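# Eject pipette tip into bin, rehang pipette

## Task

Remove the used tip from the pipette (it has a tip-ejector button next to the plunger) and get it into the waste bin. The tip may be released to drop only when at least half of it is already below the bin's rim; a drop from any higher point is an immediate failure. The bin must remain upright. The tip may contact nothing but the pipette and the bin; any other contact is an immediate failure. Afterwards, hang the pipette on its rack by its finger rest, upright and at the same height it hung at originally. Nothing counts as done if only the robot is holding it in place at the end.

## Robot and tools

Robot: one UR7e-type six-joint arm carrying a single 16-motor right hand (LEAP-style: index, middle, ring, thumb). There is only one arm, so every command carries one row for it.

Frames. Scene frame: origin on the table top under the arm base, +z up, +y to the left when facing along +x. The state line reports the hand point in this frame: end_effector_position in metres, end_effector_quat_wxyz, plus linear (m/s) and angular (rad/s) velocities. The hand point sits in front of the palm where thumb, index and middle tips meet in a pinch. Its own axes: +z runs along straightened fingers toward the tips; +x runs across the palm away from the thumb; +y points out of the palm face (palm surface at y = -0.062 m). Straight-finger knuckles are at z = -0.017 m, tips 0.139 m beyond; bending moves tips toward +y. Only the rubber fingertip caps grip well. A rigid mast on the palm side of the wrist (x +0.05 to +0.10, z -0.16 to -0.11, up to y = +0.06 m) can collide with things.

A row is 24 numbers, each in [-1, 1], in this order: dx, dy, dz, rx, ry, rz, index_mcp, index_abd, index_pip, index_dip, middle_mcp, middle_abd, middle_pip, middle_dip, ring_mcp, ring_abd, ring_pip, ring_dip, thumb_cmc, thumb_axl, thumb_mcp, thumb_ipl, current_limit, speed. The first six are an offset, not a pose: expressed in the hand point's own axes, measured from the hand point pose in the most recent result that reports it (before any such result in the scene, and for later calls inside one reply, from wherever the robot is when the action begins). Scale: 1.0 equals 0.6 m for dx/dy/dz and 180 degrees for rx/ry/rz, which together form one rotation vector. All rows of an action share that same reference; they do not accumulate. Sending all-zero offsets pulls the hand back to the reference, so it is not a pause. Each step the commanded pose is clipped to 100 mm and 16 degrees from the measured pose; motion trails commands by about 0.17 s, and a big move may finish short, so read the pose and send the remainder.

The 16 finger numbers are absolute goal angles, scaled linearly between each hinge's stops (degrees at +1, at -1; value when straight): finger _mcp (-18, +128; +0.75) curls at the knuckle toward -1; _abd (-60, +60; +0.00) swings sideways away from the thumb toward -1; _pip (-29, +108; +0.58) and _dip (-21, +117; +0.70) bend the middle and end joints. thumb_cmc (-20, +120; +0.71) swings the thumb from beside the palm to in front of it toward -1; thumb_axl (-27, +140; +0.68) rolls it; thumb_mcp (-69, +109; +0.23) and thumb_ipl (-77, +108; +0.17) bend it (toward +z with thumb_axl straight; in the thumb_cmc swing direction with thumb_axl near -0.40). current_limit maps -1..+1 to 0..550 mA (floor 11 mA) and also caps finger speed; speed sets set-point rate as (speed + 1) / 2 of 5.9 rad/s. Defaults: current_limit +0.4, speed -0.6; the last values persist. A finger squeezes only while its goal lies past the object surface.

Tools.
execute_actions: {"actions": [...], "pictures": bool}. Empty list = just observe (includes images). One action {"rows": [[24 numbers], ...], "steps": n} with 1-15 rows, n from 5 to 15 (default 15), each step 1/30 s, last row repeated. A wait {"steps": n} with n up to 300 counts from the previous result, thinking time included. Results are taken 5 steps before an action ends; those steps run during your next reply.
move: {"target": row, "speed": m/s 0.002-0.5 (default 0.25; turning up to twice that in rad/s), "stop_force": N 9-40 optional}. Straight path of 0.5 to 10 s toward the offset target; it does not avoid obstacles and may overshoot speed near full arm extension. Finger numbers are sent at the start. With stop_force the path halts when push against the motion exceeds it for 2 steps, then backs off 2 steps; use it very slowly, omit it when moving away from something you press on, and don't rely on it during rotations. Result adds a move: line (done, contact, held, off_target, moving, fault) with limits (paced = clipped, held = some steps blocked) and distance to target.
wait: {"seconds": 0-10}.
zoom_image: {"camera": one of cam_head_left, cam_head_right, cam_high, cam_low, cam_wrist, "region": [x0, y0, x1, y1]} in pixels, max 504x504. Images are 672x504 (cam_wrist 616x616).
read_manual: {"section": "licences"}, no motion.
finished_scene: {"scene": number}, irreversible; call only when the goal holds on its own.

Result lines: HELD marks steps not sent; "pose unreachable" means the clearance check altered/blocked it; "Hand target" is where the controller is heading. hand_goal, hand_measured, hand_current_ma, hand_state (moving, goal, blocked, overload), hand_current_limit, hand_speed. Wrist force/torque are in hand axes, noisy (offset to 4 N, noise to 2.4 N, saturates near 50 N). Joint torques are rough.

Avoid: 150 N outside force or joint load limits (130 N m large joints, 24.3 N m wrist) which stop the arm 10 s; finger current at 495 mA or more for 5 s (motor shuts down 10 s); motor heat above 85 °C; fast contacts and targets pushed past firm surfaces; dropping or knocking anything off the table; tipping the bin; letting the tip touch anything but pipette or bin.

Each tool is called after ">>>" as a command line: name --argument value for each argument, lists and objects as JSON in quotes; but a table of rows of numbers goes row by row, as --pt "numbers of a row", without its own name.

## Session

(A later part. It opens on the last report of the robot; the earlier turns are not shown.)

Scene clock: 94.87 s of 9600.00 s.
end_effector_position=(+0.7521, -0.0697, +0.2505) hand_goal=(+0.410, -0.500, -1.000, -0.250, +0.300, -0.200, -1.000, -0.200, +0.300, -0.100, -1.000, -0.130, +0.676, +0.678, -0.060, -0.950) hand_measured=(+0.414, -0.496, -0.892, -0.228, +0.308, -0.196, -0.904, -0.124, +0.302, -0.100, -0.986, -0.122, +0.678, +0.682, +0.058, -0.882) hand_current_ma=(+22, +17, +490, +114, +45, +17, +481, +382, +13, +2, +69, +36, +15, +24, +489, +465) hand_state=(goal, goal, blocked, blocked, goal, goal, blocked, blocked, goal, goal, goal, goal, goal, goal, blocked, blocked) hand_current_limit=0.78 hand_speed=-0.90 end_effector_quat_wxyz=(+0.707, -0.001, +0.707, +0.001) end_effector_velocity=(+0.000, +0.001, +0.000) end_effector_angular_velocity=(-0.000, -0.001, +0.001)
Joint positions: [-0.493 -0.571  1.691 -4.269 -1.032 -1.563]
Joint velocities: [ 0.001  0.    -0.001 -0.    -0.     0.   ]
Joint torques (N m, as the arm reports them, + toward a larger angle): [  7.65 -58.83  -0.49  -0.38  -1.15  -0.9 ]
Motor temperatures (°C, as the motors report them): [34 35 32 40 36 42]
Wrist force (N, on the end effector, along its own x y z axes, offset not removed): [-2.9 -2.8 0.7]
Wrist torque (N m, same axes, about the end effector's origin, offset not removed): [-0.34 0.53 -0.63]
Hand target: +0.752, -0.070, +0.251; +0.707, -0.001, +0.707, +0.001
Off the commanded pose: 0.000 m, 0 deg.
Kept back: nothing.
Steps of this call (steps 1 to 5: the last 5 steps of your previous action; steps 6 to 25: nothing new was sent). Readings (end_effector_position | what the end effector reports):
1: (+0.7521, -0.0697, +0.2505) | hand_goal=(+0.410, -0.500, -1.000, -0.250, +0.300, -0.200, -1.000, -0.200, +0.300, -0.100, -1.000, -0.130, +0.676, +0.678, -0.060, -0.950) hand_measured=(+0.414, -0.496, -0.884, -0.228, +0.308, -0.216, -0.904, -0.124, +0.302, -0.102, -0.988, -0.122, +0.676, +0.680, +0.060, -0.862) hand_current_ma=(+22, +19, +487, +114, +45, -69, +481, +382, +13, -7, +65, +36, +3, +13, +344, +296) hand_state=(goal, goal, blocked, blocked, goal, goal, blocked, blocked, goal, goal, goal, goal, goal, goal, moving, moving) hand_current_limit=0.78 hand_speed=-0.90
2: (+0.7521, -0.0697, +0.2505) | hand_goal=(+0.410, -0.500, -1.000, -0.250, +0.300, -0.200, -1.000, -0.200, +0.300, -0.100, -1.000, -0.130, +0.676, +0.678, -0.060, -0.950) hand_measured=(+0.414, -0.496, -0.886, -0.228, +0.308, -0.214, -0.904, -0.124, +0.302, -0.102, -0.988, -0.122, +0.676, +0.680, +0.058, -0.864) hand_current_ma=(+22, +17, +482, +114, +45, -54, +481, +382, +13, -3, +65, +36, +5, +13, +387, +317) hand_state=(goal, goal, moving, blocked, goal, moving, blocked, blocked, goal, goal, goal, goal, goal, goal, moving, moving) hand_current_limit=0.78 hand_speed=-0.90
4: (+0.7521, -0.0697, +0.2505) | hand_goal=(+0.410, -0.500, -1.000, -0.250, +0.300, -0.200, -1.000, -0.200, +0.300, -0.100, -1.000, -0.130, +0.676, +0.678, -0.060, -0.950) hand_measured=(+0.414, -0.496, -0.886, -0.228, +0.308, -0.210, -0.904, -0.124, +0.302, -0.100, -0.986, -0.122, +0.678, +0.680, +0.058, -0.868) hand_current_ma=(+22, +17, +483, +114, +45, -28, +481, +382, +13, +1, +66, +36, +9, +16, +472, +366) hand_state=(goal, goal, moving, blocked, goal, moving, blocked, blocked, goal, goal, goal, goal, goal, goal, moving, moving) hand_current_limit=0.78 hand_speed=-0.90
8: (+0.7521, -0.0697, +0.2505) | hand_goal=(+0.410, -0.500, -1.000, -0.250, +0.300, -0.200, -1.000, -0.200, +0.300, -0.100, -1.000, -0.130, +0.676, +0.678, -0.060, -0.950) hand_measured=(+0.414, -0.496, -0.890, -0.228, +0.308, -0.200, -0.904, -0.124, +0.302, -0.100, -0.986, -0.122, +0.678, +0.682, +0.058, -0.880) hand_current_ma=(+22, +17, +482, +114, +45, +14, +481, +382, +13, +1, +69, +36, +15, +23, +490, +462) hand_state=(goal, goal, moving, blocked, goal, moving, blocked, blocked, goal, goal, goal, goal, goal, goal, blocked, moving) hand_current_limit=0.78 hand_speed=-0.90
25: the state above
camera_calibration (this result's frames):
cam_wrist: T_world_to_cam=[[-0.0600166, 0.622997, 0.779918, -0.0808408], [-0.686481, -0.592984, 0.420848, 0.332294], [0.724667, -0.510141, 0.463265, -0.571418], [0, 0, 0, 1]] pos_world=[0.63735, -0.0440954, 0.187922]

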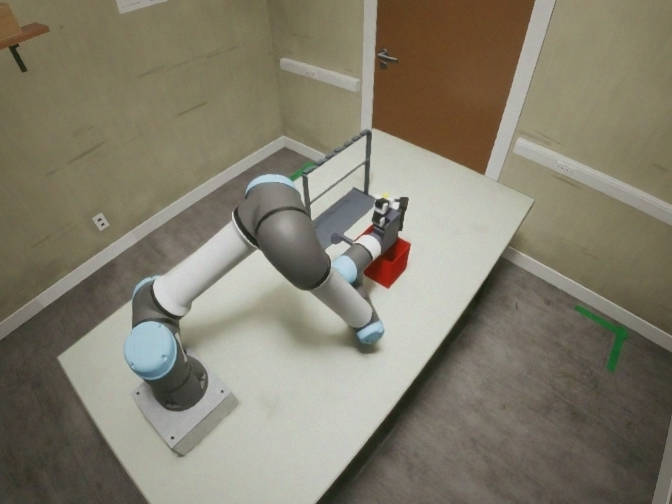

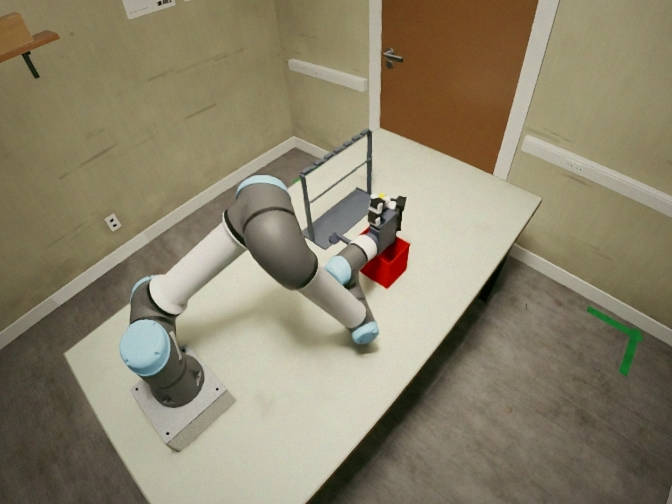

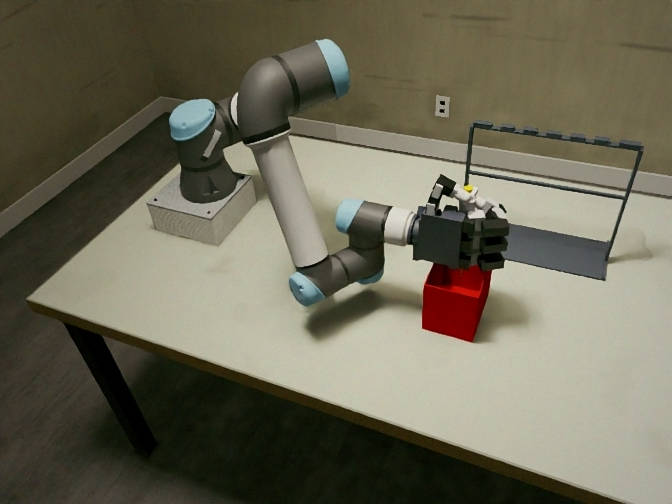

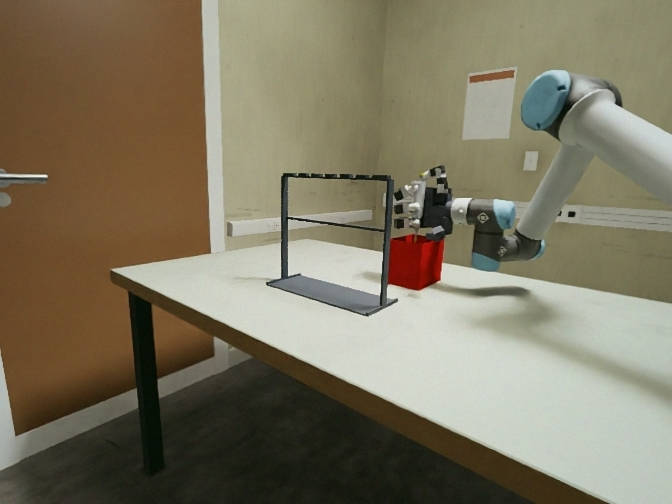

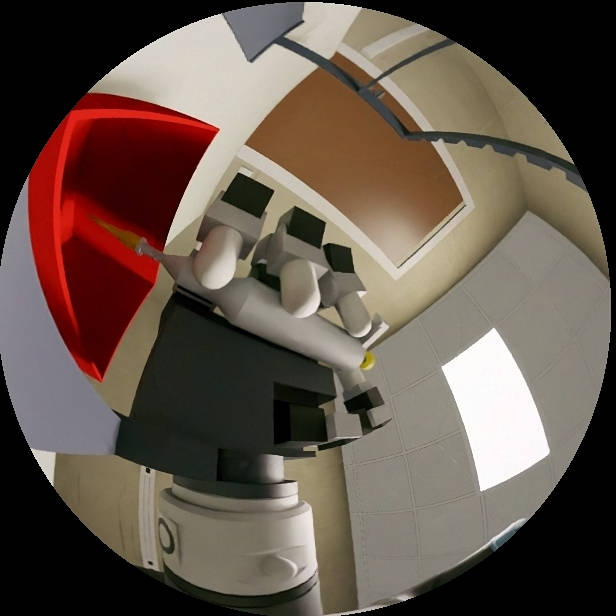

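>>> execute_actions --actions '[{"rows": [[0,0,0,0,0,0, 0.41,-0.75,-1.0,-0.25, 0.30,-0.2,-1.0,-0.2, 0.30,-0.1,-1.0,-0.13, 0.65,0.66,-0.06,-1.0, 0.78,-0.92]], "steps": 15}]'

>>> execute_actions --actions '[{"steps": 12}]'

>>> execute_actions --actions '[{"steps": 12}]' --pictures true

Scene clock: 95.40 s of 9600.00 s.
end_effector_position=(+0.7521, -0.0697, +0.2505) hand_goal=(+0.410, -0.750, -1.000, -0.250, +0.300, -0.200, -1.000, -0.200, +0.300, -0.100, -1.000, -0.130, +0.650, +0.660, -0.060, -1.000) hand_measured=(+0.414, -0.542, -0.898, -0.228, +0.308, -0.194, -0.904, -0.124, +0.302, -0.100, -0.986, -0.122, +0.676, +0.682, +0.058, -0.884) hand_current_ma=(+24, +69, +478, +115, +45, +28, +481, +382, +13, +2, +69, +36, +135, +134, +489, +485) hand_state=(goal, moving, moving, blocked, goal, moving, blocked, blocked, goal, goal, goal, goal, blocked, blocked, blocked, moving) hand_current_limit=0.78 hand_speed=-0.92 end_effector_quat_wxyz=(+0.707, -0.001, +0.707, +0.001) end_effector_velocity=(+0.000, +0.000, +0.000) end_effector_angular_velocity=(+0.000, +0.000, +0.001)
Joint positions: [-0.493 -0.571  1.691 -4.269 -1.032 -1.563]
Joint velocities: [ 0.    -0.    -0.001  0.002  0.     0.   ]
Joint torques (N m, as the arm reports them, + toward a larger angle): [  8.42 -58.29  -0.69  -0.5   -1.08  -0.91]
Motor temperatures (°C, as the motors report them): [34 35 32 40 36 42]
Wrist force (N, on the end effector, along its own x y z axes, offset not removed): [1.2 0.8 2.2]
Wrist torque (N m, same axes, about the end effector's origin, offset not removed): [-0.15 -0.12 0.18]
Steps of this call (steps 1 to 6: nothing new was sent; steps 7 to 16: the first 10 steps of this action). Readings (end_effector_position | what the end effector reports):
7: (+0.7521, -0.0697, +0.2505) | hand_goal=(+0.410, -0.750, -1.000, -0.250, +0.300, -0.200, -1.000, -0.200, +0.300, -0.100, -1.000, -0.130, +0.650, +0.660, -0.060, -1.000) hand_measured=(+0.414, -0.496, -0.892, -0.228, +0.308, -0.196, -0.904, -0.124, +0.302, -0.100, -0.986, -0.122, +0.678, +0.682, +0.058, -0.882) hand_current_ma=(+22, +17, +489, +114, +45, +17, +481, +382, +13, +2, +69, +36, +15, +24, +490, +465) hand_state=(goal, moving, blocked, blocked, goal, goal, blocked, blocked, goal, goal, goal, goal, moving, moving, blocked, moving) hand_current_limit=0.78 hand_speed=-0.92
8: (+0.7521, -0.0697, +0.2505) | hand_goal=(+0.410, -0.750, -1.000, -0.250, +0.300, -0.200, -1.000, -0.200, +0.300, -0.100, -1.000, -0.130, +0.650, +0.660, -0.060, -1.000) hand_measured=(+0.414, -0.496, -0.892, -0.228, +0.308, -0.196, -0.904, -0.124, +0.302, -0.100, -0.986, -0.122, +0.678, +0.682, +0.058, -0.882) hand_current_ma=(+22, +52, +489, +114, +45, +17, +481, +382, +13, +2, +69, +36, +50, +59, +490, +481) hand_state=(goal, moving, blocked, blocked, goal, goal, blocked, blocked, goal, goal, goal, goal, moving, moving, blocked, moving) hand_current_limit=0.78 hand_speed=-0.92
10: (+0.7521, -0.0697, +0.2505) | hand_goal=(+0.410, -0.750, -1.000, -0.250, +0.300, -0.200, -1.000, -0.200, +0.300, -0.100, -1.000, -0.130, +0.650, +0.660, -0.060, -1.000) hand_measured=(+0.414, -0.498, -0.892, -0.228, +0.308, -0.196, -0.904, -0.124, +0.302, -0.100, -0.986, -0.122, +0.678, +0.682, +0.058, -0.882) hand_current_ma=(+22, +80, +485, +115, +45, +18, +481, +382, +13, +2, +69, +36, +104, +126, +490, +490) hand_state=(goal, moving, blocked, blocked, goal, goal, blocked, blocked, goal, goal, goal, goal, moving, moving, blocked, blocked) hand_current_limit=0.78 hand_speed=-0.92
14: (+0.7521, -0.0697, +0.2505) | hand_goal=(+0.410, -0.750, -1.000, -0.250, +0.300, -0.200, -1.000, -0.200, +0.300, -0.100, -1.000, -0.130, +0.650, +0.660, -0.060, -1.000) hand_measured=(+0.414, -0.528, -0.896, -0.228, +0.308, -0.196, -0.904, -0.124, +0.302, -0.100, -0.986, -0.122, +0.676, +0.682, +0.058, -0.882) hand_current_ma=(+24, +72, +479, +115, +44, +22, +481, +382, +13, +2, +69, +36, +135, +134, +489, +489) hand_state=(goal, moving, moving, blocked, goal, goal, blocked, blocked, goal, goal, goal, goal, blocked, blocked, blocked, blocked) hand_current_limit=0.78 hand_speed=-0.92
16: the state above

Scene clock: 95.80 s of 9600.00 s.
end_effector_position=(+0.7521, -0.0697, +0.2505) hand_goal=(+0.410, -0.750, -1.000, -0.250, +0.300, -0.200, -1.000, -0.200, +0.300, -0.100, -1.000, -0.130, +0.650, +0.660, -0.060, -1.000) hand_measured=(+0.414, -0.584, -0.904, -0.228, +0.308, -0.194, -0.904, -0.124, +0.302, -0.100, -0.986, -0.122, +0.676, +0.682, +0.058, -0.884) hand_current_ma=(+13, +319, +482, +115, +44, +26, +481, +382, +13, +2, +71, +36, +135, +134, +489, +490) hand_state=(goal, moving, blocked, blocked, goal, goal, blocked, blocked, goal, goal, goal, goal, blocked, blocked, blocked, blocked) hand_current_limit=0.78 hand_speed=-0.92 end_effector_quat_wxyz=(+0.707, -0.001, +0.707, +0.001) end_effector_velocity=(-0.000, -0.000, -0.000) end_effector_angular_velocity=(+0.000, +0.001, -0.000)
Joint positions: [-0.493 -0.571  1.691 -4.269 -1.032 -1.563]
Joint velocities: [-0.  0.  0.  0. -0.  0.]
Joint torques (N m, as the arm reports them, + toward a larger angle): [  8.02 -58.98  -0.29  -0.47  -1.02  -0.81]
Motor temperatures (°C, as the motors report them): [34 35 32 40 36 42]
Wrist force (N, on the end effector, along its own x y z axes, offset not removed): [-1.2 -2.0 2.6]
Wrist torque (N m, same axes, about the end effector's origin, offset not removed): [-0.45 0.11 -0.62]
Hand target: +0.752, -0.070, +0.251; +0.707, -0.001, +0.707, +0.001
Off the commanded pose: 0.000 m, 0 deg.
Kept back: nothing.
Steps of this call (steps 1 to 5: the last 5 steps of your previous action; steps 6 to 12: nothing new was sent). Readings (end_effector_position | what the end effector reports):
1: (+0.7521, -0.0697, +0.2505) | hand_goal=(+0.410, -0.750, -1.000, -0.250, +0.300, -0.200, -1.000, -0.200, +0.300, -0.100, -1.000, -0.130, +0.650, +0.660, -0.060, -1.000) hand_measured=(+0.414, -0.550, -0.900, -0.228, +0.308, -0.194, -0.904, -0.124, +0.302, -0.100, -0.986, -0.122, +0.676, +0.682, +0.058, -0.884) hand_current_ma=(+24, +68, +479, +115, +44, +26, +481, +382, +13, +2, +69, +36, +135, +134, +490, +490) hand_state=(goal, moving, moving, blocked, goal, goal, blocked, blocked, goal, goal, goal, goal, blocked, blocked, blocked, blocked) hand_current_limit=0.78 hand_speed=-0.92
2: (+0.7521, -0.0697, +0.2505) | hand_goal=(+0.410, -0.750, -1.000, -0.250, +0.300, -0.200, -1.000, -0.200, +0.300, -0.100, -1.000, -0.130, +0.650, +0.660, -0.060, -1.000) hand_measured=(+0.414, -0.558, -0.902, -0.228, +0.308, -0.194, -0.904, -0.124, +0.302, -0.100, -0.986, -0.122, +0.676, +0.682, +0.058, -0.884) hand_current_ma=(+25, +67, +479, +115, +44, +26, +481, +382, +13, +2, +69, +36, +135, +134, +490, +489) hand_state=(goal, moving, moving, blocked, goal, goal, blocked, blocked, goal, goal, goal, goal, blocked, blocked, blocked, blocked) hand_current_limit=0.78 hand_speed=-0.92
4: (+0.7521, -0.0697, +0.2505) | hand_goal=(+0.410, -0.750, -1.000, -0.250, +0.300, -0.200, -1.000, -0.200, +0.300, -0.100, -1.000, -0.130, +0.650, +0.660, -0.060, -1.000) hand_measured=(+0.414, -0.572, -0.904, -0.228, +0.308, -0.194, -0.904, -0.124, +0.302, -0.100, -0.986, -0.122, +0.676, +0.682, +0.058, -0.884) hand_current_ma=(+25, +102, +485, +115, +44, +26, +481, +382, +13, +2, +69, +36, +135, +134, +490, +489) hand_state=(goal, moving, moving, blocked, goal, goal, blocked, blocked, goal, goal, goal, goal, blocked, blocked, blocked, blocked) hand_current_limit=0.78 hand_speed=-0.92
8: (+0.7521, -0.0697, +0.2505) | hand_goal=(+0.410, -0.750, -1.000, -0.250, +0.300, -0.200, -1.000, -0.200, +0.300, -0.100, -1.000, -0.130, +0.650, +0.660, -0.060, -1.000) hand_measured=(+0.414, -0.578, -0.904, -0.228, +0.308, -0.194, -0.904, -0.124, +0.302, -0.100, -0.986, -0.122, +0.676, +0.682, +0.058, -0.884) hand_current_ma=(+25, +214, +482, +115, +44, +26, +481, +382, +13, +2, +70, +36, +135, +134, +490, +489) hand_state=(goal, moving, blocked, blocked, goal, goal, blocked, blocked, goal, goal, goal, goal, blocked, blocked, blocked, blocked) hand_current_limit=0.78 hand_speed=-0.92
12: the state above

Scene clock: 96.20 s of 9600.00 s.
end_effector_position=(+0.7521, -0.0697, +0.2505) hand_goal=(+0.410, -0.750, -1.000, -0.250, +0.300, -0.200, -1.000, -0.200, +0.300, -0.100, -1.000, -0.130, +0.650, +0.660, -0.060, -1.000) hand_measured=(+0.410, -0.594, -0.904, -0.228, +0.308, -0.194, -0.904, -0.124, +0.302, -0.100, -0.986, -0.122, +0.676, +0.682, +0.058, -0.884) hand_current_ma=(+0, +490, +482, +112, +44, +26, +481, +382, +13, +2, +73, +36, +135, +134, +490, +489) hand_state=(goal, blocked, blocked, blocked, goal, goal, blocked, blocked, goal, goal, goal, goal, blocked, blocked, blocked, blocked) hand_current_limit=0.78 hand_speed=-0.92 end_effector_quat_wxyz=(+0.707, -0.001, +0.707, +0.001) end_effector_velocity=(-0.000, +0.001, +0.000) end_effector_angular_velocity=(-0.000, -0.000, +0.003)
Joint positions: [-0.493 -0.571  1.691 -4.269 -1.032 -1.563]
Joint velocities: [ 0.     0.    -0.    -0.     0.002  0.   ]
Joint torques (N m, as the arm reports them, + toward a larger angle): [  7.82 -59.07  -0.25  -0.44  -1.1   -0.63]
Motor temperatures (°C, as the motors report them): [34 35 32 40 36 42]
Wrist force (N, on the end effector, along its own x y z axes, offset not removed): [-1.6 -2.4 3.5]
Wrist torque (N m, same axes, about the end effector's origin, offset not removed): [-0.82 0.38 -0.62]
Hand target: +0.752, -0.070, +0.251; +0.707, -0.001, +0.707, +0.001
Off the commanded pose: 0.000 m, 0 deg.
Kept back: nothing.
Steps of this call (steps 1 to 12: nothing new was sent). Readings (end_effector_position | what the end effector reports):
1: (+0.7521, -0.0697, +0.2505) | hand_goal=(+0.410, -0.750, -1.000, -0.250, +0.300, -0.200, -1.000, -0.200, +0.300, -0.100, -1.000, -0.130, +0.650, +0.660, -0.060, -1.000) hand_measured=(+0.412, -0.586, -0.904, -0.228, +0.308, -0.194, -0.904, -0.124, +0.302, -0.100, -0.986, -0.122, +0.676, +0.682, +0.058, -0.884) hand_current_ma=(+11, +346, +482, +115, +44, +26, +481, +382, +13, +2, +71, +36, +135, +134, +489, +489) hand_state=(goal, moving, blocked, blocked, goal, goal, blocked, blocked, goal, goal, goal, goal, blocked, blocked, blocked, blocked) hand_current_limit=0.78 hand_speed=-0.92
2: (+0.7521, -0.0697, +0.2505) | hand_goal=(+0.410, -0.750, -1.000, -0.250, +0.300, -0.200, -1.000, -0.200, +0.300, -0.100, -1.000, -0.130, +0.650, +0.660, -0.060, -1.000) hand_measured=(+0.412, -0.588, -0.904, -0.228, +0.308, -0.194, -0.904, -0.124, +0.302, -0.100, -0.986, -0.122, +0.676, +0.682, +0.058, -0.884) hand_current_ma=(+8, +372, +482, +115, +44, +26, +481, +382, +13, +2, +72, +36, +135, +134, +489, +490) hand_state=(goal, moving, blocked, blocked, goal, goal, blocked, blocked, goal, goal, goal, goal, blocked, blocked, blocked, blocked) hand_current_limit=0.78 hand_speed=-0.92
4: (+0.7521, -0.0697, +0.2505) | hand_goal=(+0.410, -0.750, -1.000, -0.250, +0.300, -0.200, -1.000, -0.200, +0.300, -0.100, -1.000, -0.130, +0.650, +0.660, -0.060, -1.000) hand_measured=(+0.412, -0.590, -0.904, -0.228, +0.308, -0.194, -0.904, -0.124, +0.302, -0.100, -0.986, -0.122, +0.676, +0.682, +0.058, -0.884) hand_current_ma=(+4, +426, +482, +115, +44, +26, +481, +382, +13, +2, +72, +36, +135, +134, +490, +490) hand_state=(goal, moving, blocked, blocked, goal, goal, blocked, blocked, goal, goal, goal, goal, blocked, blocked, blocked, blocked) hand_current_limit=0.78 hand_speed=-0.92
8: (+0.7521, -0.0697, +0.2505) | hand_goal=(+0.410, -0.750, -1.000, -0.250, +0.300, -0.200, -1.000, -0.200, +0.300, -0.100, -1.000, -0.130, +0.650, +0.660, -0.060, -1.000) hand_measured=(+0.410, -0.594, -0.904, -0.228, +0.308, -0.194, -0.904, -0.124, +0.302, -0.100, -0.986, -0.122, +0.676, +0.682, +0.058, -0.884) hand_current_ma=(+0, +490, +482, +112, +44, +26, +481, +382, +13, +2, +73, +36, +135, +134, +489, +489) hand_state=(goal, blocked, blocked, blocked, goal, goal, blocked, blocked, goal, goal, goal, goal, blocked, blocked, blocked, blocked) hand_current_limit=0.78 hand_speed=-0.92
12: the state above
camera_calibration (this result's frames):
cam_wrist: T_world_to_cam=[[-0.0600164, 0.622997, 0.779918, -0.0808409], [-0.686481, -0.592984, 0.420849, 0.332294], [0.724667, -0.510141, 0.463264, -0.571418], [0, 0, 0, 1]] pos_world=[0.637349, -0.0440953, 0.187922]

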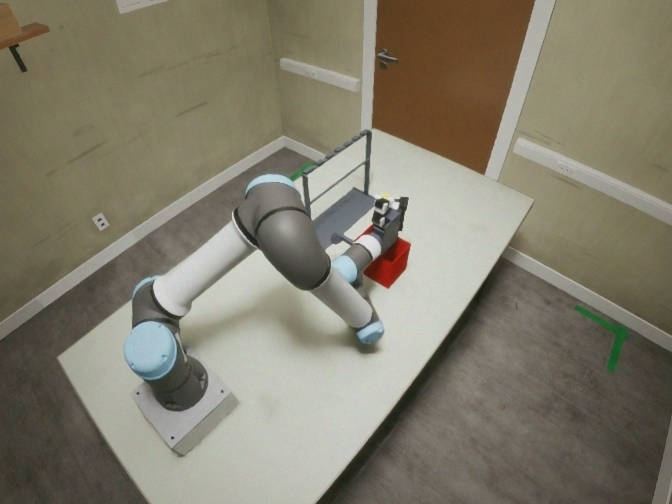

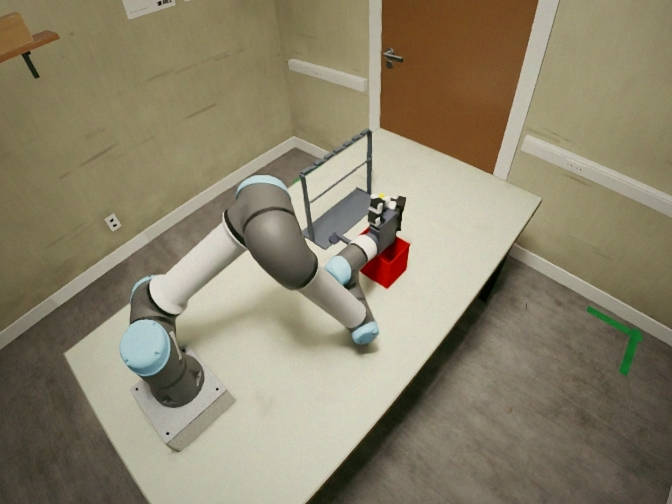

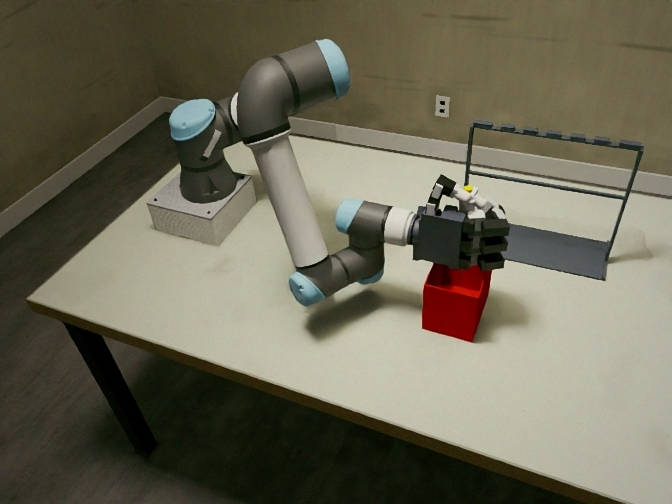

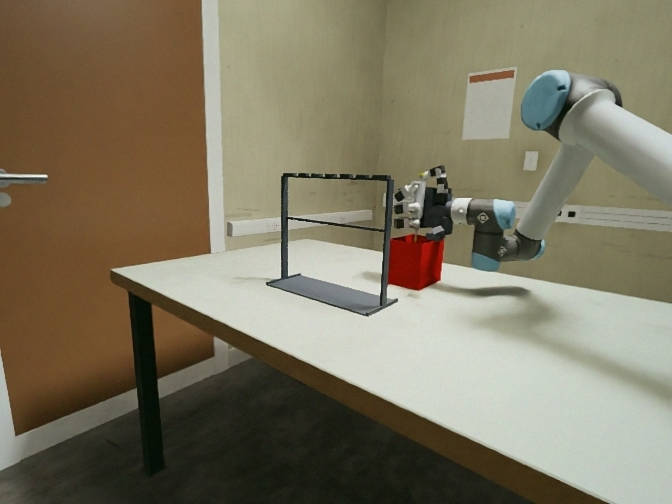

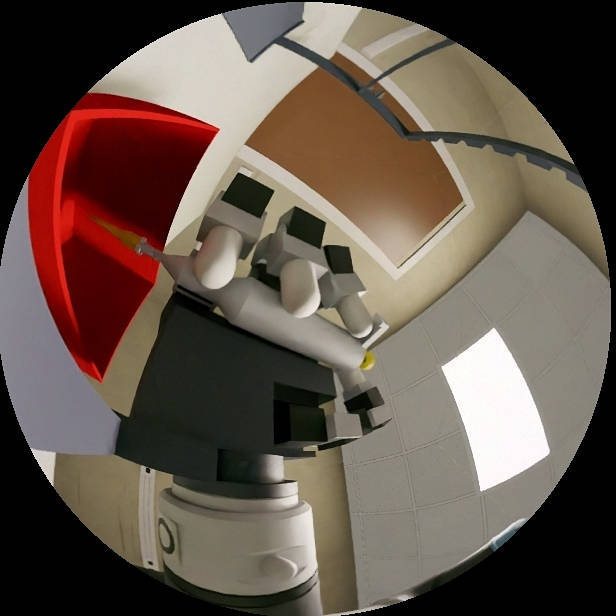

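>>> execute_actions --actions '[{"rows": [[0,0,0,0,0,0, 0.41,-0.75,-1.0,-0.25, 0.30,-0.32,-1.0,-0.25, 0.30,-0.4,-1.0,-0.2, 0.65,0.66,-0.06,-1.0, 0.78,-0.92]], "steps": 15}]'

>>> execute_actions --actions '[{"steps": 15}]'

>>> execute_actions --actions '[{"steps": 20}]' --pictures true

Scene clock: 96.70 s of 9600.00 s.
end_effector_position=(+0.7521, -0.0697, +0.2505) hand_goal=(+0.410, -0.750, -1.000, -0.250, +0.300, -0.320, -1.000, -0.250, +0.300, -0.400, -1.000, -0.200, +0.650, +0.660, -0.060, -1.000) hand_measured=(+0.408, -0.616, -0.906, -0.228, +0.312, -0.222, -0.904, -0.128, +0.302, -0.138, -0.976, -0.144, +0.676, +0.682, +0.058, -0.884) hand_current_ma=(-10, +445, +475, +108, +66, +176, +481, +485, +13, +103, +136, +211, +135, +134, +489, +490) hand_state=(goal, moving, blocked, blocked, moving, moving, blocked, blocked, goal, moving, moving, moving, blocked, blocked, blocked, blocked) hand_current_limit=0.78 hand_speed=-0.92 end_effector_quat_wxyz=(+0.707, -0.001, +0.707, +0.001) end_effector_velocity=(-0.000, +0.000, -0.000) end_effector_angular_velocity=(+0.001, +0.001, -0.000)
Joint positions: [-0.493 -0.571  1.691 -4.269 -1.032 -1.563]
Joint velocities: [ 0.001 -0.     0.001  0.001 -0.001 -0.   ]
Joint torques (N m, as the arm reports them, + toward a larger angle): [  7.5  -58.53  -0.6   -0.39  -1.12  -0.76]
Motor temperatures (°C, as the motors report them): [34 35 32 40 36 42]
Wrist force (N, on the end effector, along its own x y z axes, offset not removed): [-4.1 0.5 0.6]
Wrist torque (N m, same axes, about the end effector's origin, offset not removed): [0.03 0.38 -0.66]
Steps of this call (steps 1 to 5: nothing new was sent; steps 6 to 15: the first 10 steps of this action). Readings (end_effector_position | what the end effector reports):
6: (+0.7521, -0.0697, +0.2505) | hand_goal=(+0.410, -0.750, -1.000, -0.250, +0.300, -0.320, -1.000, -0.250, +0.300, -0.400, -1.000, -0.200, +0.650, +0.660, -0.060, -1.000) hand_measured=(+0.410, -0.594, -0.904, -0.228, +0.308, -0.194, -0.904, -0.124, +0.302, -0.100, -0.986, -0.122, +0.676, +0.682, +0.058, -0.884) hand_current_ma=(+0, +489, +482, +112, +44, +26, +481, +382, +13, +2, +73, +36, +135, +134, +490, +490) hand_state=(goal, blocked, blocked, blocked, goal, moving, blocked, moving, goal, moving, goal, moving, blocked, blocked, blocked, blocked) hand_current_limit=0.78 hand_speed=-0.92
7: (+0.7521, -0.0697, +0.2505) | hand_goal=(+0.410, -0.750, -1.000, -0.250, +0.300, -0.320, -1.000, -0.250, +0.300, -0.400, -1.000, -0.200, +0.650, +0.660, -0.060, -1.000) hand_measured=(+0.410, -0.594, -0.904, -0.228, +0.308, -0.194, -0.904, -0.124, +0.302, -0.100, -0.986, -0.122, +0.676, +0.682, +0.058, -0.884) hand_current_ma=(+0, +489, +482, +112, +44, +52, +481, +417, +13, +25, +73, +71, +135, +134, +489, +490) hand_state=(goal, blocked, blocked, blocked, goal, moving, blocked, moving, goal, moving, goal, moving, blocked, blocked, blocked, blocked) hand_current_limit=0.78 hand_speed=-0.92
9: (+0.7521, -0.0697, +0.2505) | hand_goal=(+0.410, -0.750, -1.000, -0.250, +0.300, -0.320, -1.000, -0.250, +0.300, -0.400, -1.000, -0.200, +0.650, +0.660, -0.060, -1.000) hand_measured=(+0.410, -0.598, -0.904, -0.228, +0.308, -0.200, -0.904, -0.126, +0.302, -0.106, -0.984, -0.124, +0.676, +0.682, +0.058, -0.884) hand_current_ma=(-2, +467, +480, +108, +44, +83, +481, +472, +13, +59, +82, +116, +135, +134, +490, +490) hand_state=(goal, moving, blocked, blocked, goal, moving, blocked, moving, goal, moving, moving, moving, blocked, blocked, blocked, blocked) hand_current_limit=0.78 hand_speed=-0.92
13: (+0.7521, -0.0697, +0.2505) | hand_goal=(+0.410, -0.750, -1.000, -0.250, +0.300, -0.320, -1.000, -0.250, +0.300, -0.400, -1.000, -0.200, +0.650, +0.660, -0.060, -1.000) hand_measured=(+0.410, -0.608, -0.906, -0.228, +0.310, -0.214, -0.904, -0.128, +0.302, -0.126, -0.980, -0.136, +0.676, +0.682, +0.058, -0.884) hand_current_ma=(-6, +471, +476, +107, +58, +157, +481, +487, +13, +92, +117, +183, +135, +134, +490, +490) hand_state=(goal, moving, blocked, blocked, goal, moving, blocked, blocked, goal, moving, moving, moving, blocked, blocked, blocked, blocked) hand_current_limit=0.78 hand_speed=-0.92
15: the state above

Scene clock: 97.20 s of 9600.00 s.
end_effector_position=(+0.7521, -0.0697, +0.2505) hand_goal=(+0.410, -0.750, -1.000, -0.250, +0.300, -0.320, -1.000, -0.250, +0.300, -0.400, -1.000, -0.200, +0.650, +0.660, -0.060, -1.000) hand_measured=(+0.404, -0.670, -0.912, -0.228, +0.316, -0.286, -0.904, -0.134, +0.302, -0.248, -0.968, -0.160, +0.672, +0.682, +0.048, -0.900) hand_current_ma=(-30, +349, +438, +108, +86, +159, +481, +489, +11, +103, +162, +205, +112, +131, +490, +489) hand_state=(goal, blocked, blocked, blocked, goal, blocked, blocked, blocked, goal, moving, blocked, blocked, blocked, blocked, blocked, blocked) hand_current_limit=0.78 hand_speed=-0.92 end_effector_quat_wxyz=(+0.707, -0.001, +0.707, +0.001) end_effector_velocity=(-0.000, -0.000, -0.000) end_effector_angular_velocity=(+0.000, +0.000, -0.001)
Joint positions: [-0.493 -0.571  1.691 -4.269 -1.032 -1.563]
Joint velocities: [-0.    -0.     0.001  0.    -0.001  0.   ]
Joint torques (N m, as the arm reports them, + toward a larger angle): [  7.68 -58.73  -0.37  -0.43  -1.01  -1.  ]
Motor temperatures (°C, as the motors report them): [34 35 32 40 36 42]
Wrist force (N, on the end effector, along its own x y z axes, offset not removed): [1.3 0.1 -3.0]
Wrist torque (N m, same axes, about the end effector's origin, offset not removed): [0.39 0.05 -0.17]
Hand target: +0.752, -0.070, +0.251; +0.707, -0.001, +0.707, +0.001
Off the commanded pose: 0.000 m, 0 deg.
Kept back: nothing.
Steps of this call (steps 1 to 5: the last 5 steps of your previous action; steps 6 to 15: nothing new was sent). Readings (end_effector_position | what the end effector reports):
1: (+0.7521, -0.0697, +0.2505) | hand_goal=(+0.410, -0.750, -1.000, -0.250, +0.300, -0.320, -1.000, -0.250, +0.300, -0.400, -1.000, -0.200, +0.650, +0.660, -0.060, -1.000) hand_measured=(+0.408, -0.624, -0.906, -0.228, +0.312, -0.230, -0.904, -0.128, +0.302, -0.144, -0.974, -0.146, +0.676, +0.682, +0.058, -0.884) hand_current_ma=(-15, +432, +466, +108, +75, +173, +481, +483, +12, +110, +146, +226, +135, +134, +489, +490) hand_state=(moving, moving, moving, blocked, moving, moving, blocked, blocked, goal, moving, moving, moving, blocked, blocked, blocked, blocked) hand_current_limit=0.78 hand_speed=-0.92
2: (+0.7521, -0.0697, +0.2505) | hand_goal=(+0.410, -0.750, -1.000, -0.250, +0.300, -0.320, -1.000, -0.250, +0.300, -0.400, -1.000, -0.200, +0.650, +0.660, -0.060, -1.000) hand_measured=(+0.408, -0.632, -0.906, -0.228, +0.314, -0.238, -0.904, -0.130, +0.302, -0.150, -0.972, -0.150, +0.676, +0.682, +0.058, -0.884) hand_current_ma=(-17, +425, +464, +108, +77, +155, +481, +484, +11, +111, +154, +234, +127, +134, +489, +489) hand_state=(goal, moving, blocked, blocked, moving, moving, blocked, blocked, goal, moving, moving, moving, moving, blocked, blocked, blocked) hand_current_limit=0.78 hand_speed=-0.92
4: (+0.7521, -0.0697, +0.2505) | hand_goal=(+0.410, -0.750, -1.000, -0.250, +0.300, -0.320, -1.000, -0.250, +0.300, -0.400, -1.000, -0.200, +0.650, +0.660, -0.060, -1.000) hand_measured=(+0.406, -0.654, -0.908, -0.228, +0.316, -0.258, -0.904, -0.132, +0.302, -0.170, -0.970, -0.154, +0.674, +0.682, +0.056, -0.890) hand_current_ma=(-28, +338, +442, +108, +89, +94, +481, +477, +11, +49, +151, +217, +102, +128, +383, +326) hand_state=(moving, moving, moving, blocked, moving, moving, blocked, moving, goal, moving, blocked, moving, moving, moving, moving, moving) hand_current_limit=0.78 hand_speed=-0.92
8: (+0.7521, -0.0697, +0.2505) | hand_goal=(+0.410, -0.750, -1.000, -0.250, +0.300, -0.320, -1.000, -0.250, +0.300, -0.400, -1.000, -0.200, +0.650, +0.660, -0.060, -1.000) hand_measured=(+0.404, -0.670, -0.912, -0.228, +0.316, -0.284, -0.904, -0.132, +0.302, -0.196, -0.968, -0.158, +0.672, +0.682, +0.048, -0.900) hand_current_ma=(-30, +345, +435, +108, +86, +151, +481, +489, +11, +110, +162, +212, +112, +131, +490, +490) hand_state=(goal, moving, blocked, blocked, goal, moving, blocked, blocked, goal, moving, blocked, blocked, blocked, blocked, blocked, blocked) hand_current_limit=0.78 hand_speed=-0.92
15: the state above

Scene clock: 97.87 s of 9600.00 s.
end_effector_position=(+0.7521, -0.0697, +0.2505) hand_goal=(+0.410, -0.750, -1.000, -0.250, +0.300, -0.320, -1.000, -0.250, +0.300, -0.400, -1.000, -0.200, +0.650, +0.660, -0.060, -1.000) hand_measured=(+0.404, -0.672, -0.912, -0.228, +0.316, -0.286, -0.904, -0.134, +0.302, -0.384, -0.968, -0.166, +0.672, +0.682, +0.048, -0.900) hand_current_ma=(-30, +348, +437, +108, +86, +158, +481, +489, +10, +74, +162, +173, +112, +131, +490, +489) hand_state=(goal, blocked, blocked, blocked, goal, blocked, blocked, blocked, goal, goal, blocked, blocked, blocked, blocked, blocked, blocked) hand_current_limit=0.78 hand_speed=-0.92 end_effector_quat_wxyz=(+0.707, -0.001, +0.707, +0.001) end_effector_velocity=(+0.000, +0.000, +0.000) end_effector_angular_velocity=(-0.000, -0.000, +0.001)
Joint positions: [-0.493 -0.571  1.691 -4.269 -1.032 -1.563]
Joint velocities: [ 0.001  0.    -0.    -0.    -0.    -0.   ]
Joint torques (N m, as the arm reports them, + toward a larger angle): [  8.85 -58.78   0.31  -0.48  -0.91  -0.88]
Motor temperatures (°C, as the motors report them): [34 35 32 40 36 42]
Wrist force (N, on the end effector, along its own x y z axes, offset not removed): [-1.6 -1.2 2.0]
Wrist torque (N m, same axes, about the end effector's origin, offset not removed): [-0.31 0.09 -0.59]
Hand target: +0.752, -0.070, +0.251; +0.707, -0.001, +0.707, +0.001
Off the commanded pose: 0.000 m, 0 deg.
Kept back: nothing.
Steps of this call (steps 1 to 20: nothing new was sent). Readings (end_effector_position | what the end effector reports):
1: (+0.7521, -0.0697, +0.2505) | hand_goal=(+0.410, -0.750, -1.000, -0.250, +0.300, -0.320, -1.000, -0.250, +0.300, -0.400, -1.000, -0.200, +0.650, +0.660, -0.060, -1.000) hand_measured=(+0.404, -0.670, -0.912, -0.228, +0.316, -0.286, -0.904, -0.134, +0.302, -0.256, -0.968, -0.160, +0.672, +0.682, +0.048, -0.900) hand_current_ma=(-30, +349, +438, +108, +86, +159, +481, +489, +11, +102, +162, +204, +112, +131, +490, +489) hand_state=(goal, blocked, blocked, blocked, goal, blocked, blocked, blocked, goal, moving, blocked, blocked, blocked, blocked, blocked, blocked) hand_current_limit=0.78 hand_speed=-0.92
2: (+0.7521, -0.0697, +0.2505) | hand_goal=(+0.410, -0.750, -1.000, -0.250, +0.300, -0.320, -1.000, -0.250, +0.300, -0.400, -1.000, -0.200, +0.650, +0.660, -0.060, -1.000) hand_measured=(+0.404, -0.670, -0.912, -0.228, +0.316, -0.286, -0.904, -0.134, +0.302, -0.264, -0.968, -0.160, +0.672, +0.682, +0.048, -0.900) hand_current_ma=(-30, +349, +438, +108, +86, +159, +481, +489, +11, +101, +162, +202, +112, +131, +489, +490) hand_state=(goal, blocked, blocked, blocked, goal, blocked, blocked, blocked, goal, moving, blocked, blocked, blocked, blocked, blocked, blocked) hand_current_limit=0.78 hand_speed=-0.92
4: (+0.7521, -0.0697, +0.2505) | hand_goal=(+0.410, -0.750, -1.000, -0.250, +0.300, -0.320, -1.000, -0.250, +0.300, -0.400, -1.000, -0.200, +0.650, +0.660, -0.060, -1.000) hand_measured=(+0.404, -0.672, -0.912, -0.228, +0.316, -0.286, -0.904, -0.134, +0.302, -0.280, -0.968, -0.160, +0.672, +0.682, +0.048, -0.900) hand_current_ma=(-30, +349, +438, +108, +86, +159, +481, +489, +11, +99, +162, +199, +112, +131, +489, +490) hand_state=(goal, blocked, blocked, blocked, goal, blocked, blocked, blocked, goal, moving, blocked, blocked, blocked, blocked, blocked, blocked) hand_current_limit=0.78 hand_speed=-0.92
8: (+0.7521, -0.0697, +0.2505) | hand_goal=(+0.410, -0.750, -1.000, -0.250, +0.300, -0.320, -1.000, -0.250, +0.300, -0.400, -1.000, -0.200, +0.650, +0.660, -0.060, -1.000) hand_measured=(+0.404, -0.672, -0.912, -0.228, +0.316, -0.286, -0.904, -0.134, +0.302, -0.310, -0.968, -0.162, +0.672, +0.682, +0.048, -0.900) hand_current_ma=(-30, +349, +438, +108, +86, +158, +481, +489, +11, +94, +162, +191, +112, +131, +490, +489) hand_state=(goal, blocked, blocked, blocked, goal, blocked, blocked, blocked, goal, moving, blocked, blocked, blocked, blocked, blocked, blocked) hand_current_limit=0.78 hand_speed=-0.92
20: the state above
camera_calibration (this result's frames):
cam_wrist: T_world_to_cam=[[-0.0600166, 0.622997, 0.779918, -0.0808409], [-0.686481, -0.592984, 0.420848, 0.332294], [0.724666, -0.510141, 0.463265, -0.571418], [0, 0, 0, 1]] pos_world=[0.63735, -0.0440954, 0.187922]

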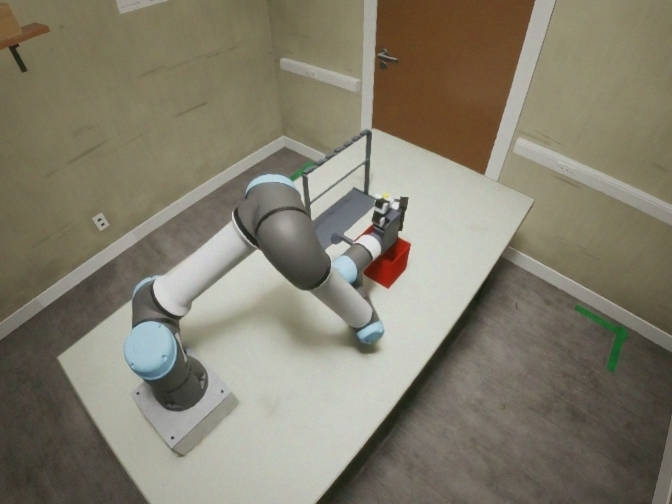

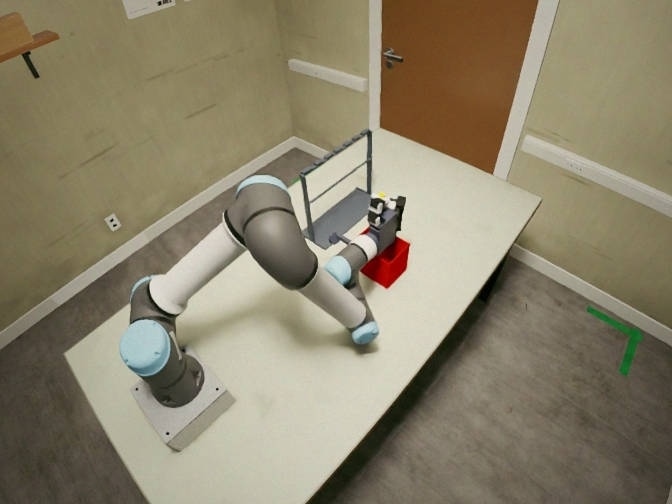

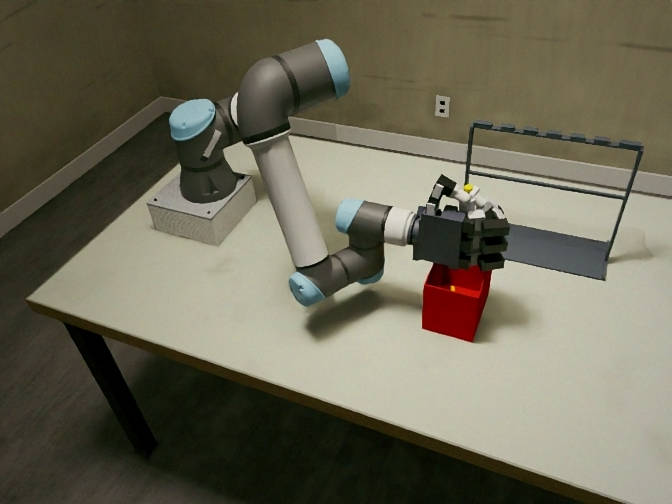

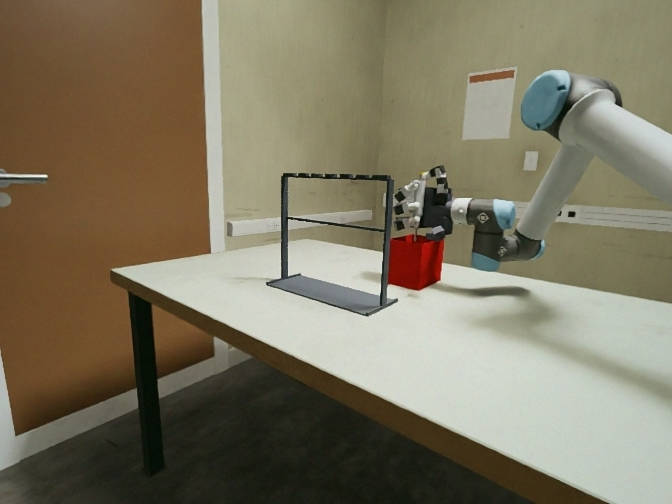

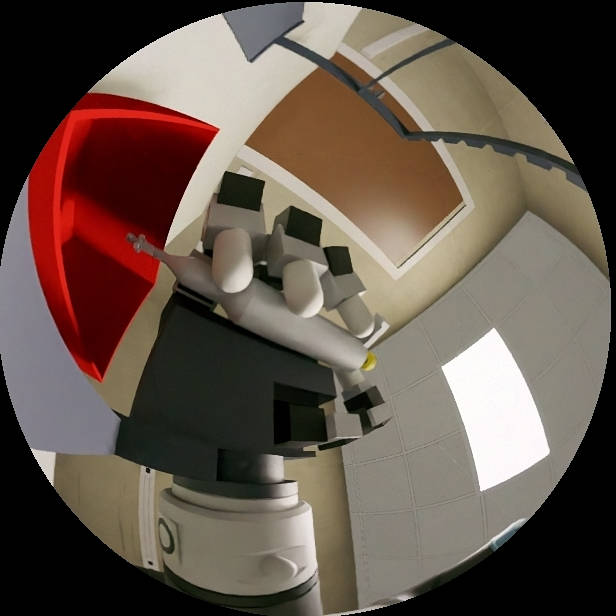

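>>> execute_actions --actions '[]'

Scene clock: 98.83 s of 9600.00 s.
end_effector_position=(+0.7521, -0.0697, +0.2505) hand_goal=(+0.410, -0.750, -1.000, -0.250, +0.300, -0.320, -1.000, -0.250, +0.300, -0.400, -1.000, -0.200, +0.650, +0.660, -0.060, -1.000) hand_measured=(+0.404, -0.672, -0.912, -0.228, +0.316, -0.286, -0.904, -0.134, +0.302, -0.384, -0.968, -0.166, +0.672, +0.682, +0.048, -0.900) hand_current_ma=(-30, +348, +437, +108, +86, +158, +481, +489, +10, +74, +162, +173, +112, +131, +489, +490) hand_state=(goal, blocked, blocked, blocked, goal, blocked, blocked, blocked, goal, goal, blocked, blocked, blocked, blocked, blocked, blocked) hand_current_limit=0.78 hand_speed=-0.92 end_effector_quat_wxyz=(+0.707, -0.001, +0.707, +0.001) end_effector_velocity=(+0.000, -0.000, +0.000) end_effector_angular_velocity=(-0.000, -0.000, +0.000)
Joint positions: [-0.493 -0.571  1.691 -4.269 -1.032 -1.563]
Joint velocities: [ 0.    -0.    -0.001  0.001  0.    -0.   ]
Joint torques (N m, as the arm reports them, + toward a larger angle): [  7.72 -59.17  -0.75  -0.44  -1.06  -0.73]
Motor temperatures (°C, as the motors report them): [34 35 32 40 36 42]
Wrist force (N, on the end effector, along its own x y z axes, offset not removed): [-2.1 -0.9 2.1]
Wrist torque (N m, same axes, about the end effector's origin, offset not removed): [-0.28 0.24 -0.50]
Hand target: +0.752, -0.070, +0.251; +0.707, -0.001, +0.707, +0.001
Off the commanded pose: 0.000 m, 0 deg.
Kept back: nothing.
Steps of this call (steps 1 to 29: nothing new was sent). Readings (end_effector_position | what the end effector reports):
1: (+0.7521, -0.0697, +0.2505) | hand_goal=(+0.410, -0.750, -1.000, -0.250, +0.300, -0.320, -1.000, -0.250, +0.300, -0.400, -1.000, -0.200, +0.650, +0.660, -0.060, -1.000) hand_measured=(+0.404, -0.672, -0.912, -0.228, +0.316, -0.286, -0.904, -0.134, +0.302, -0.384, -0.968, -0.166, +0.672, +0.682, +0.048, -0.900) hand_current_ma=(-30, +348, +437, +108, +86, +158, +481, +489, +10, +74, +162, +173, +112, +131, +489, +490) hand_state=(goal, blocked, blocked, blocked, goal, blocked, blocked, blocked, goal, goal, blocked, blocked, blocked, blocked, blocked, blocked) hand_current_limit=0.78 hand_speed=-0.92
2: (+0.7521, -0.0697, +0.2505) | hand_goal=(+0.410, -0.750, -1.000, -0.250, +0.300, -0.320, -1.000, -0.250, +0.300, -0.400, -1.000, -0.200, +0.650, +0.660, -0.060, -1.000) hand_measured=(+0.404, -0.672, -0.912, -0.228, +0.316, -0.286, -0.904, -0.134, +0.302, -0.384, -0.968, -0.166, +0.672, +0.682, +0.048, -0.900) hand_current_ma=(-30, +348, +437, +108, +86, +158, +481, +489, +10, +74, +162, +173, +112, +131, +489, +489) hand_state=(goal, blocked, blocked, blocked, goal, blocked, blocked, blocked, goal, goal, blocked, blocked, blocked, blocked, blocked, blocked) hand_current_limit=0.78 hand_speed=-0.92
4: (+0.7521, -0.0697, +0.2505) | hand_goal=(+0.410, -0.750, -1.000, -0.250, +0.300, -0.320, -1.000, -0.250, +0.300, -0.400, -1.000, -0.200, +0.650, +0.660, -0.060, -1.000) hand_measured=(+0.404, -0.672, -0.912, -0.228, +0.316, -0.286, -0.904, -0.134, +0.302, -0.384, -0.968, -0.166, +0.672, +0.682, +0.048, -0.900) hand_current_ma=(-30, +348, +437, +108, +86, +158, +481, +489, +10, +74, +162, +173, +112, +131, +490, +490) hand_state=(goal, blocked, blocked, blocked, goal, blocked, blocked, blocked, goal, goal, blocked, blocked, blocked, blocked, blocked, blocked) hand_current_limit=0.78 hand_speed=-0.92
8: (+0.7521, -0.0697, +0.2505) | hand_goal=(+0.410, -0.750, -1.000, -0.250, +0.300, -0.320, -1.000, -0.250, +0.300, -0.400, -1.000, -0.200, +0.650, +0.660, -0.060, -1.000) hand_measured=(+0.404, -0.672, -0.912, -0.228, +0.316, -0.286, -0.904, -0.134, +0.302, -0.384, -0.968, -0.166, +0.672, +0.682, +0.048, -0.900) hand_current_ma=(-30, +348, +437, +108, +86, +158, +481, +489, +10, +74, +162, +173, +112, +131, +489, +489) hand_state=(goal, blocked, blocked, blocked, goal, blocked, blocked, blocked, goal, goal, blocked, blocked, blocked, blocked, blocked, blocked) hand_current_limit=0.78 hand_speed=-0.92
29: the state above
camera_calibration (this result's frames):
cam_wrist: T_world_to_cam=[[-0.0600169, 0.622997, 0.779918, -0.0808407], [-0.686481, -0.592984, 0.420848, 0.332294], [0.724666, -0.510141, 0.463265, -0.571418], [0, 0, 0, 1]] pos_world=[0.63735, -0.0440954, 0.187922]

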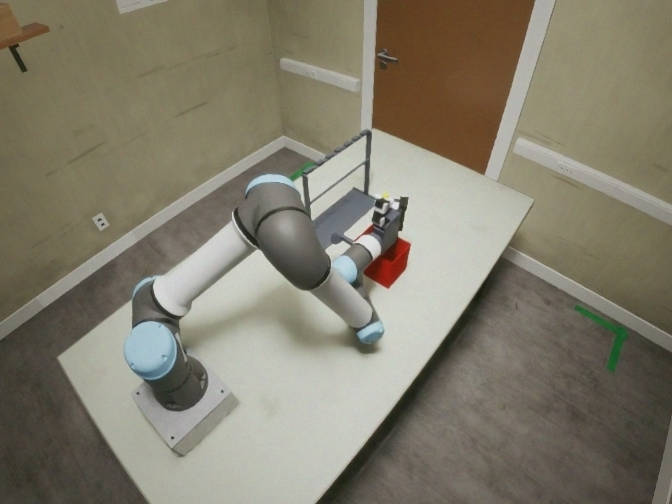

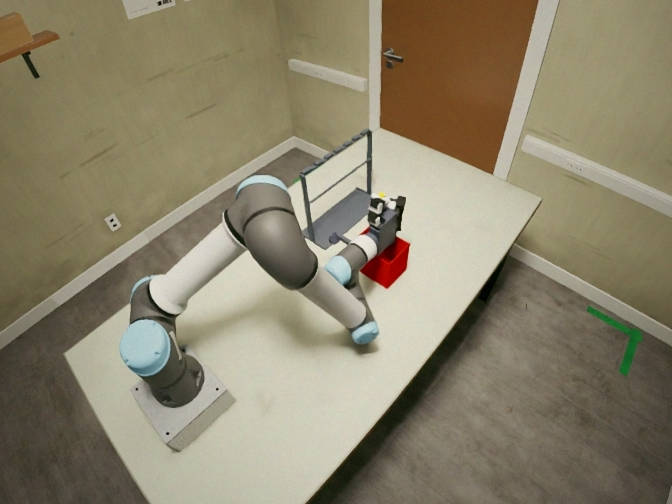

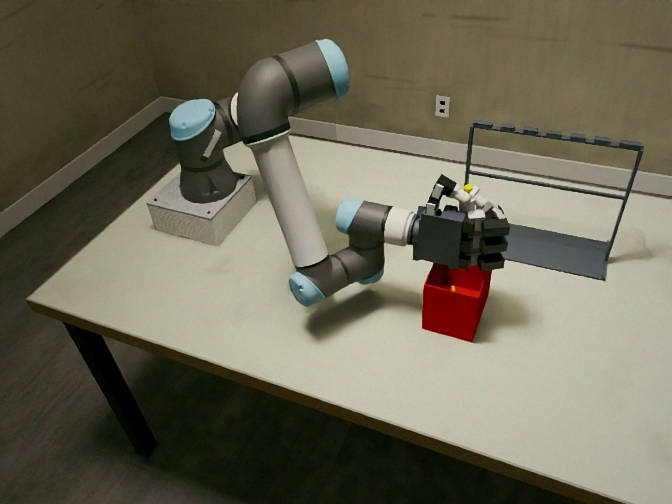

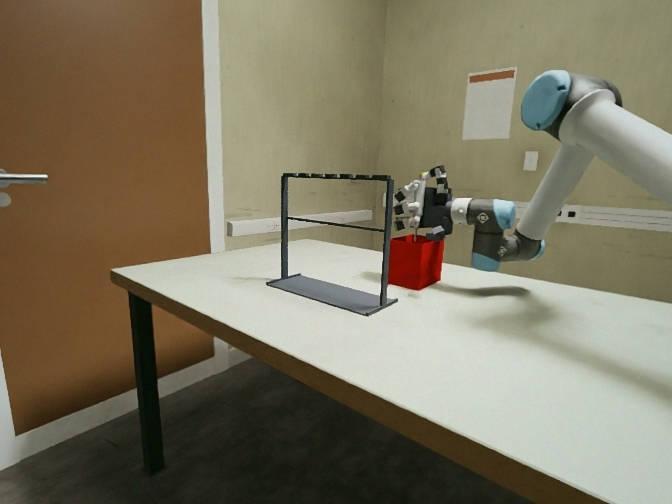

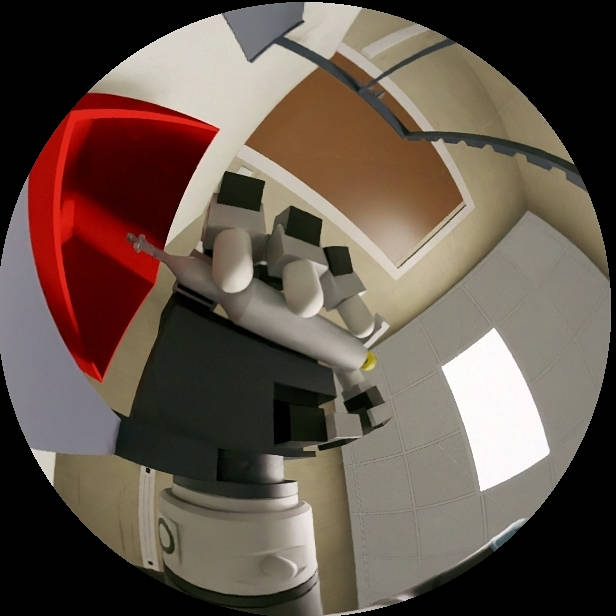

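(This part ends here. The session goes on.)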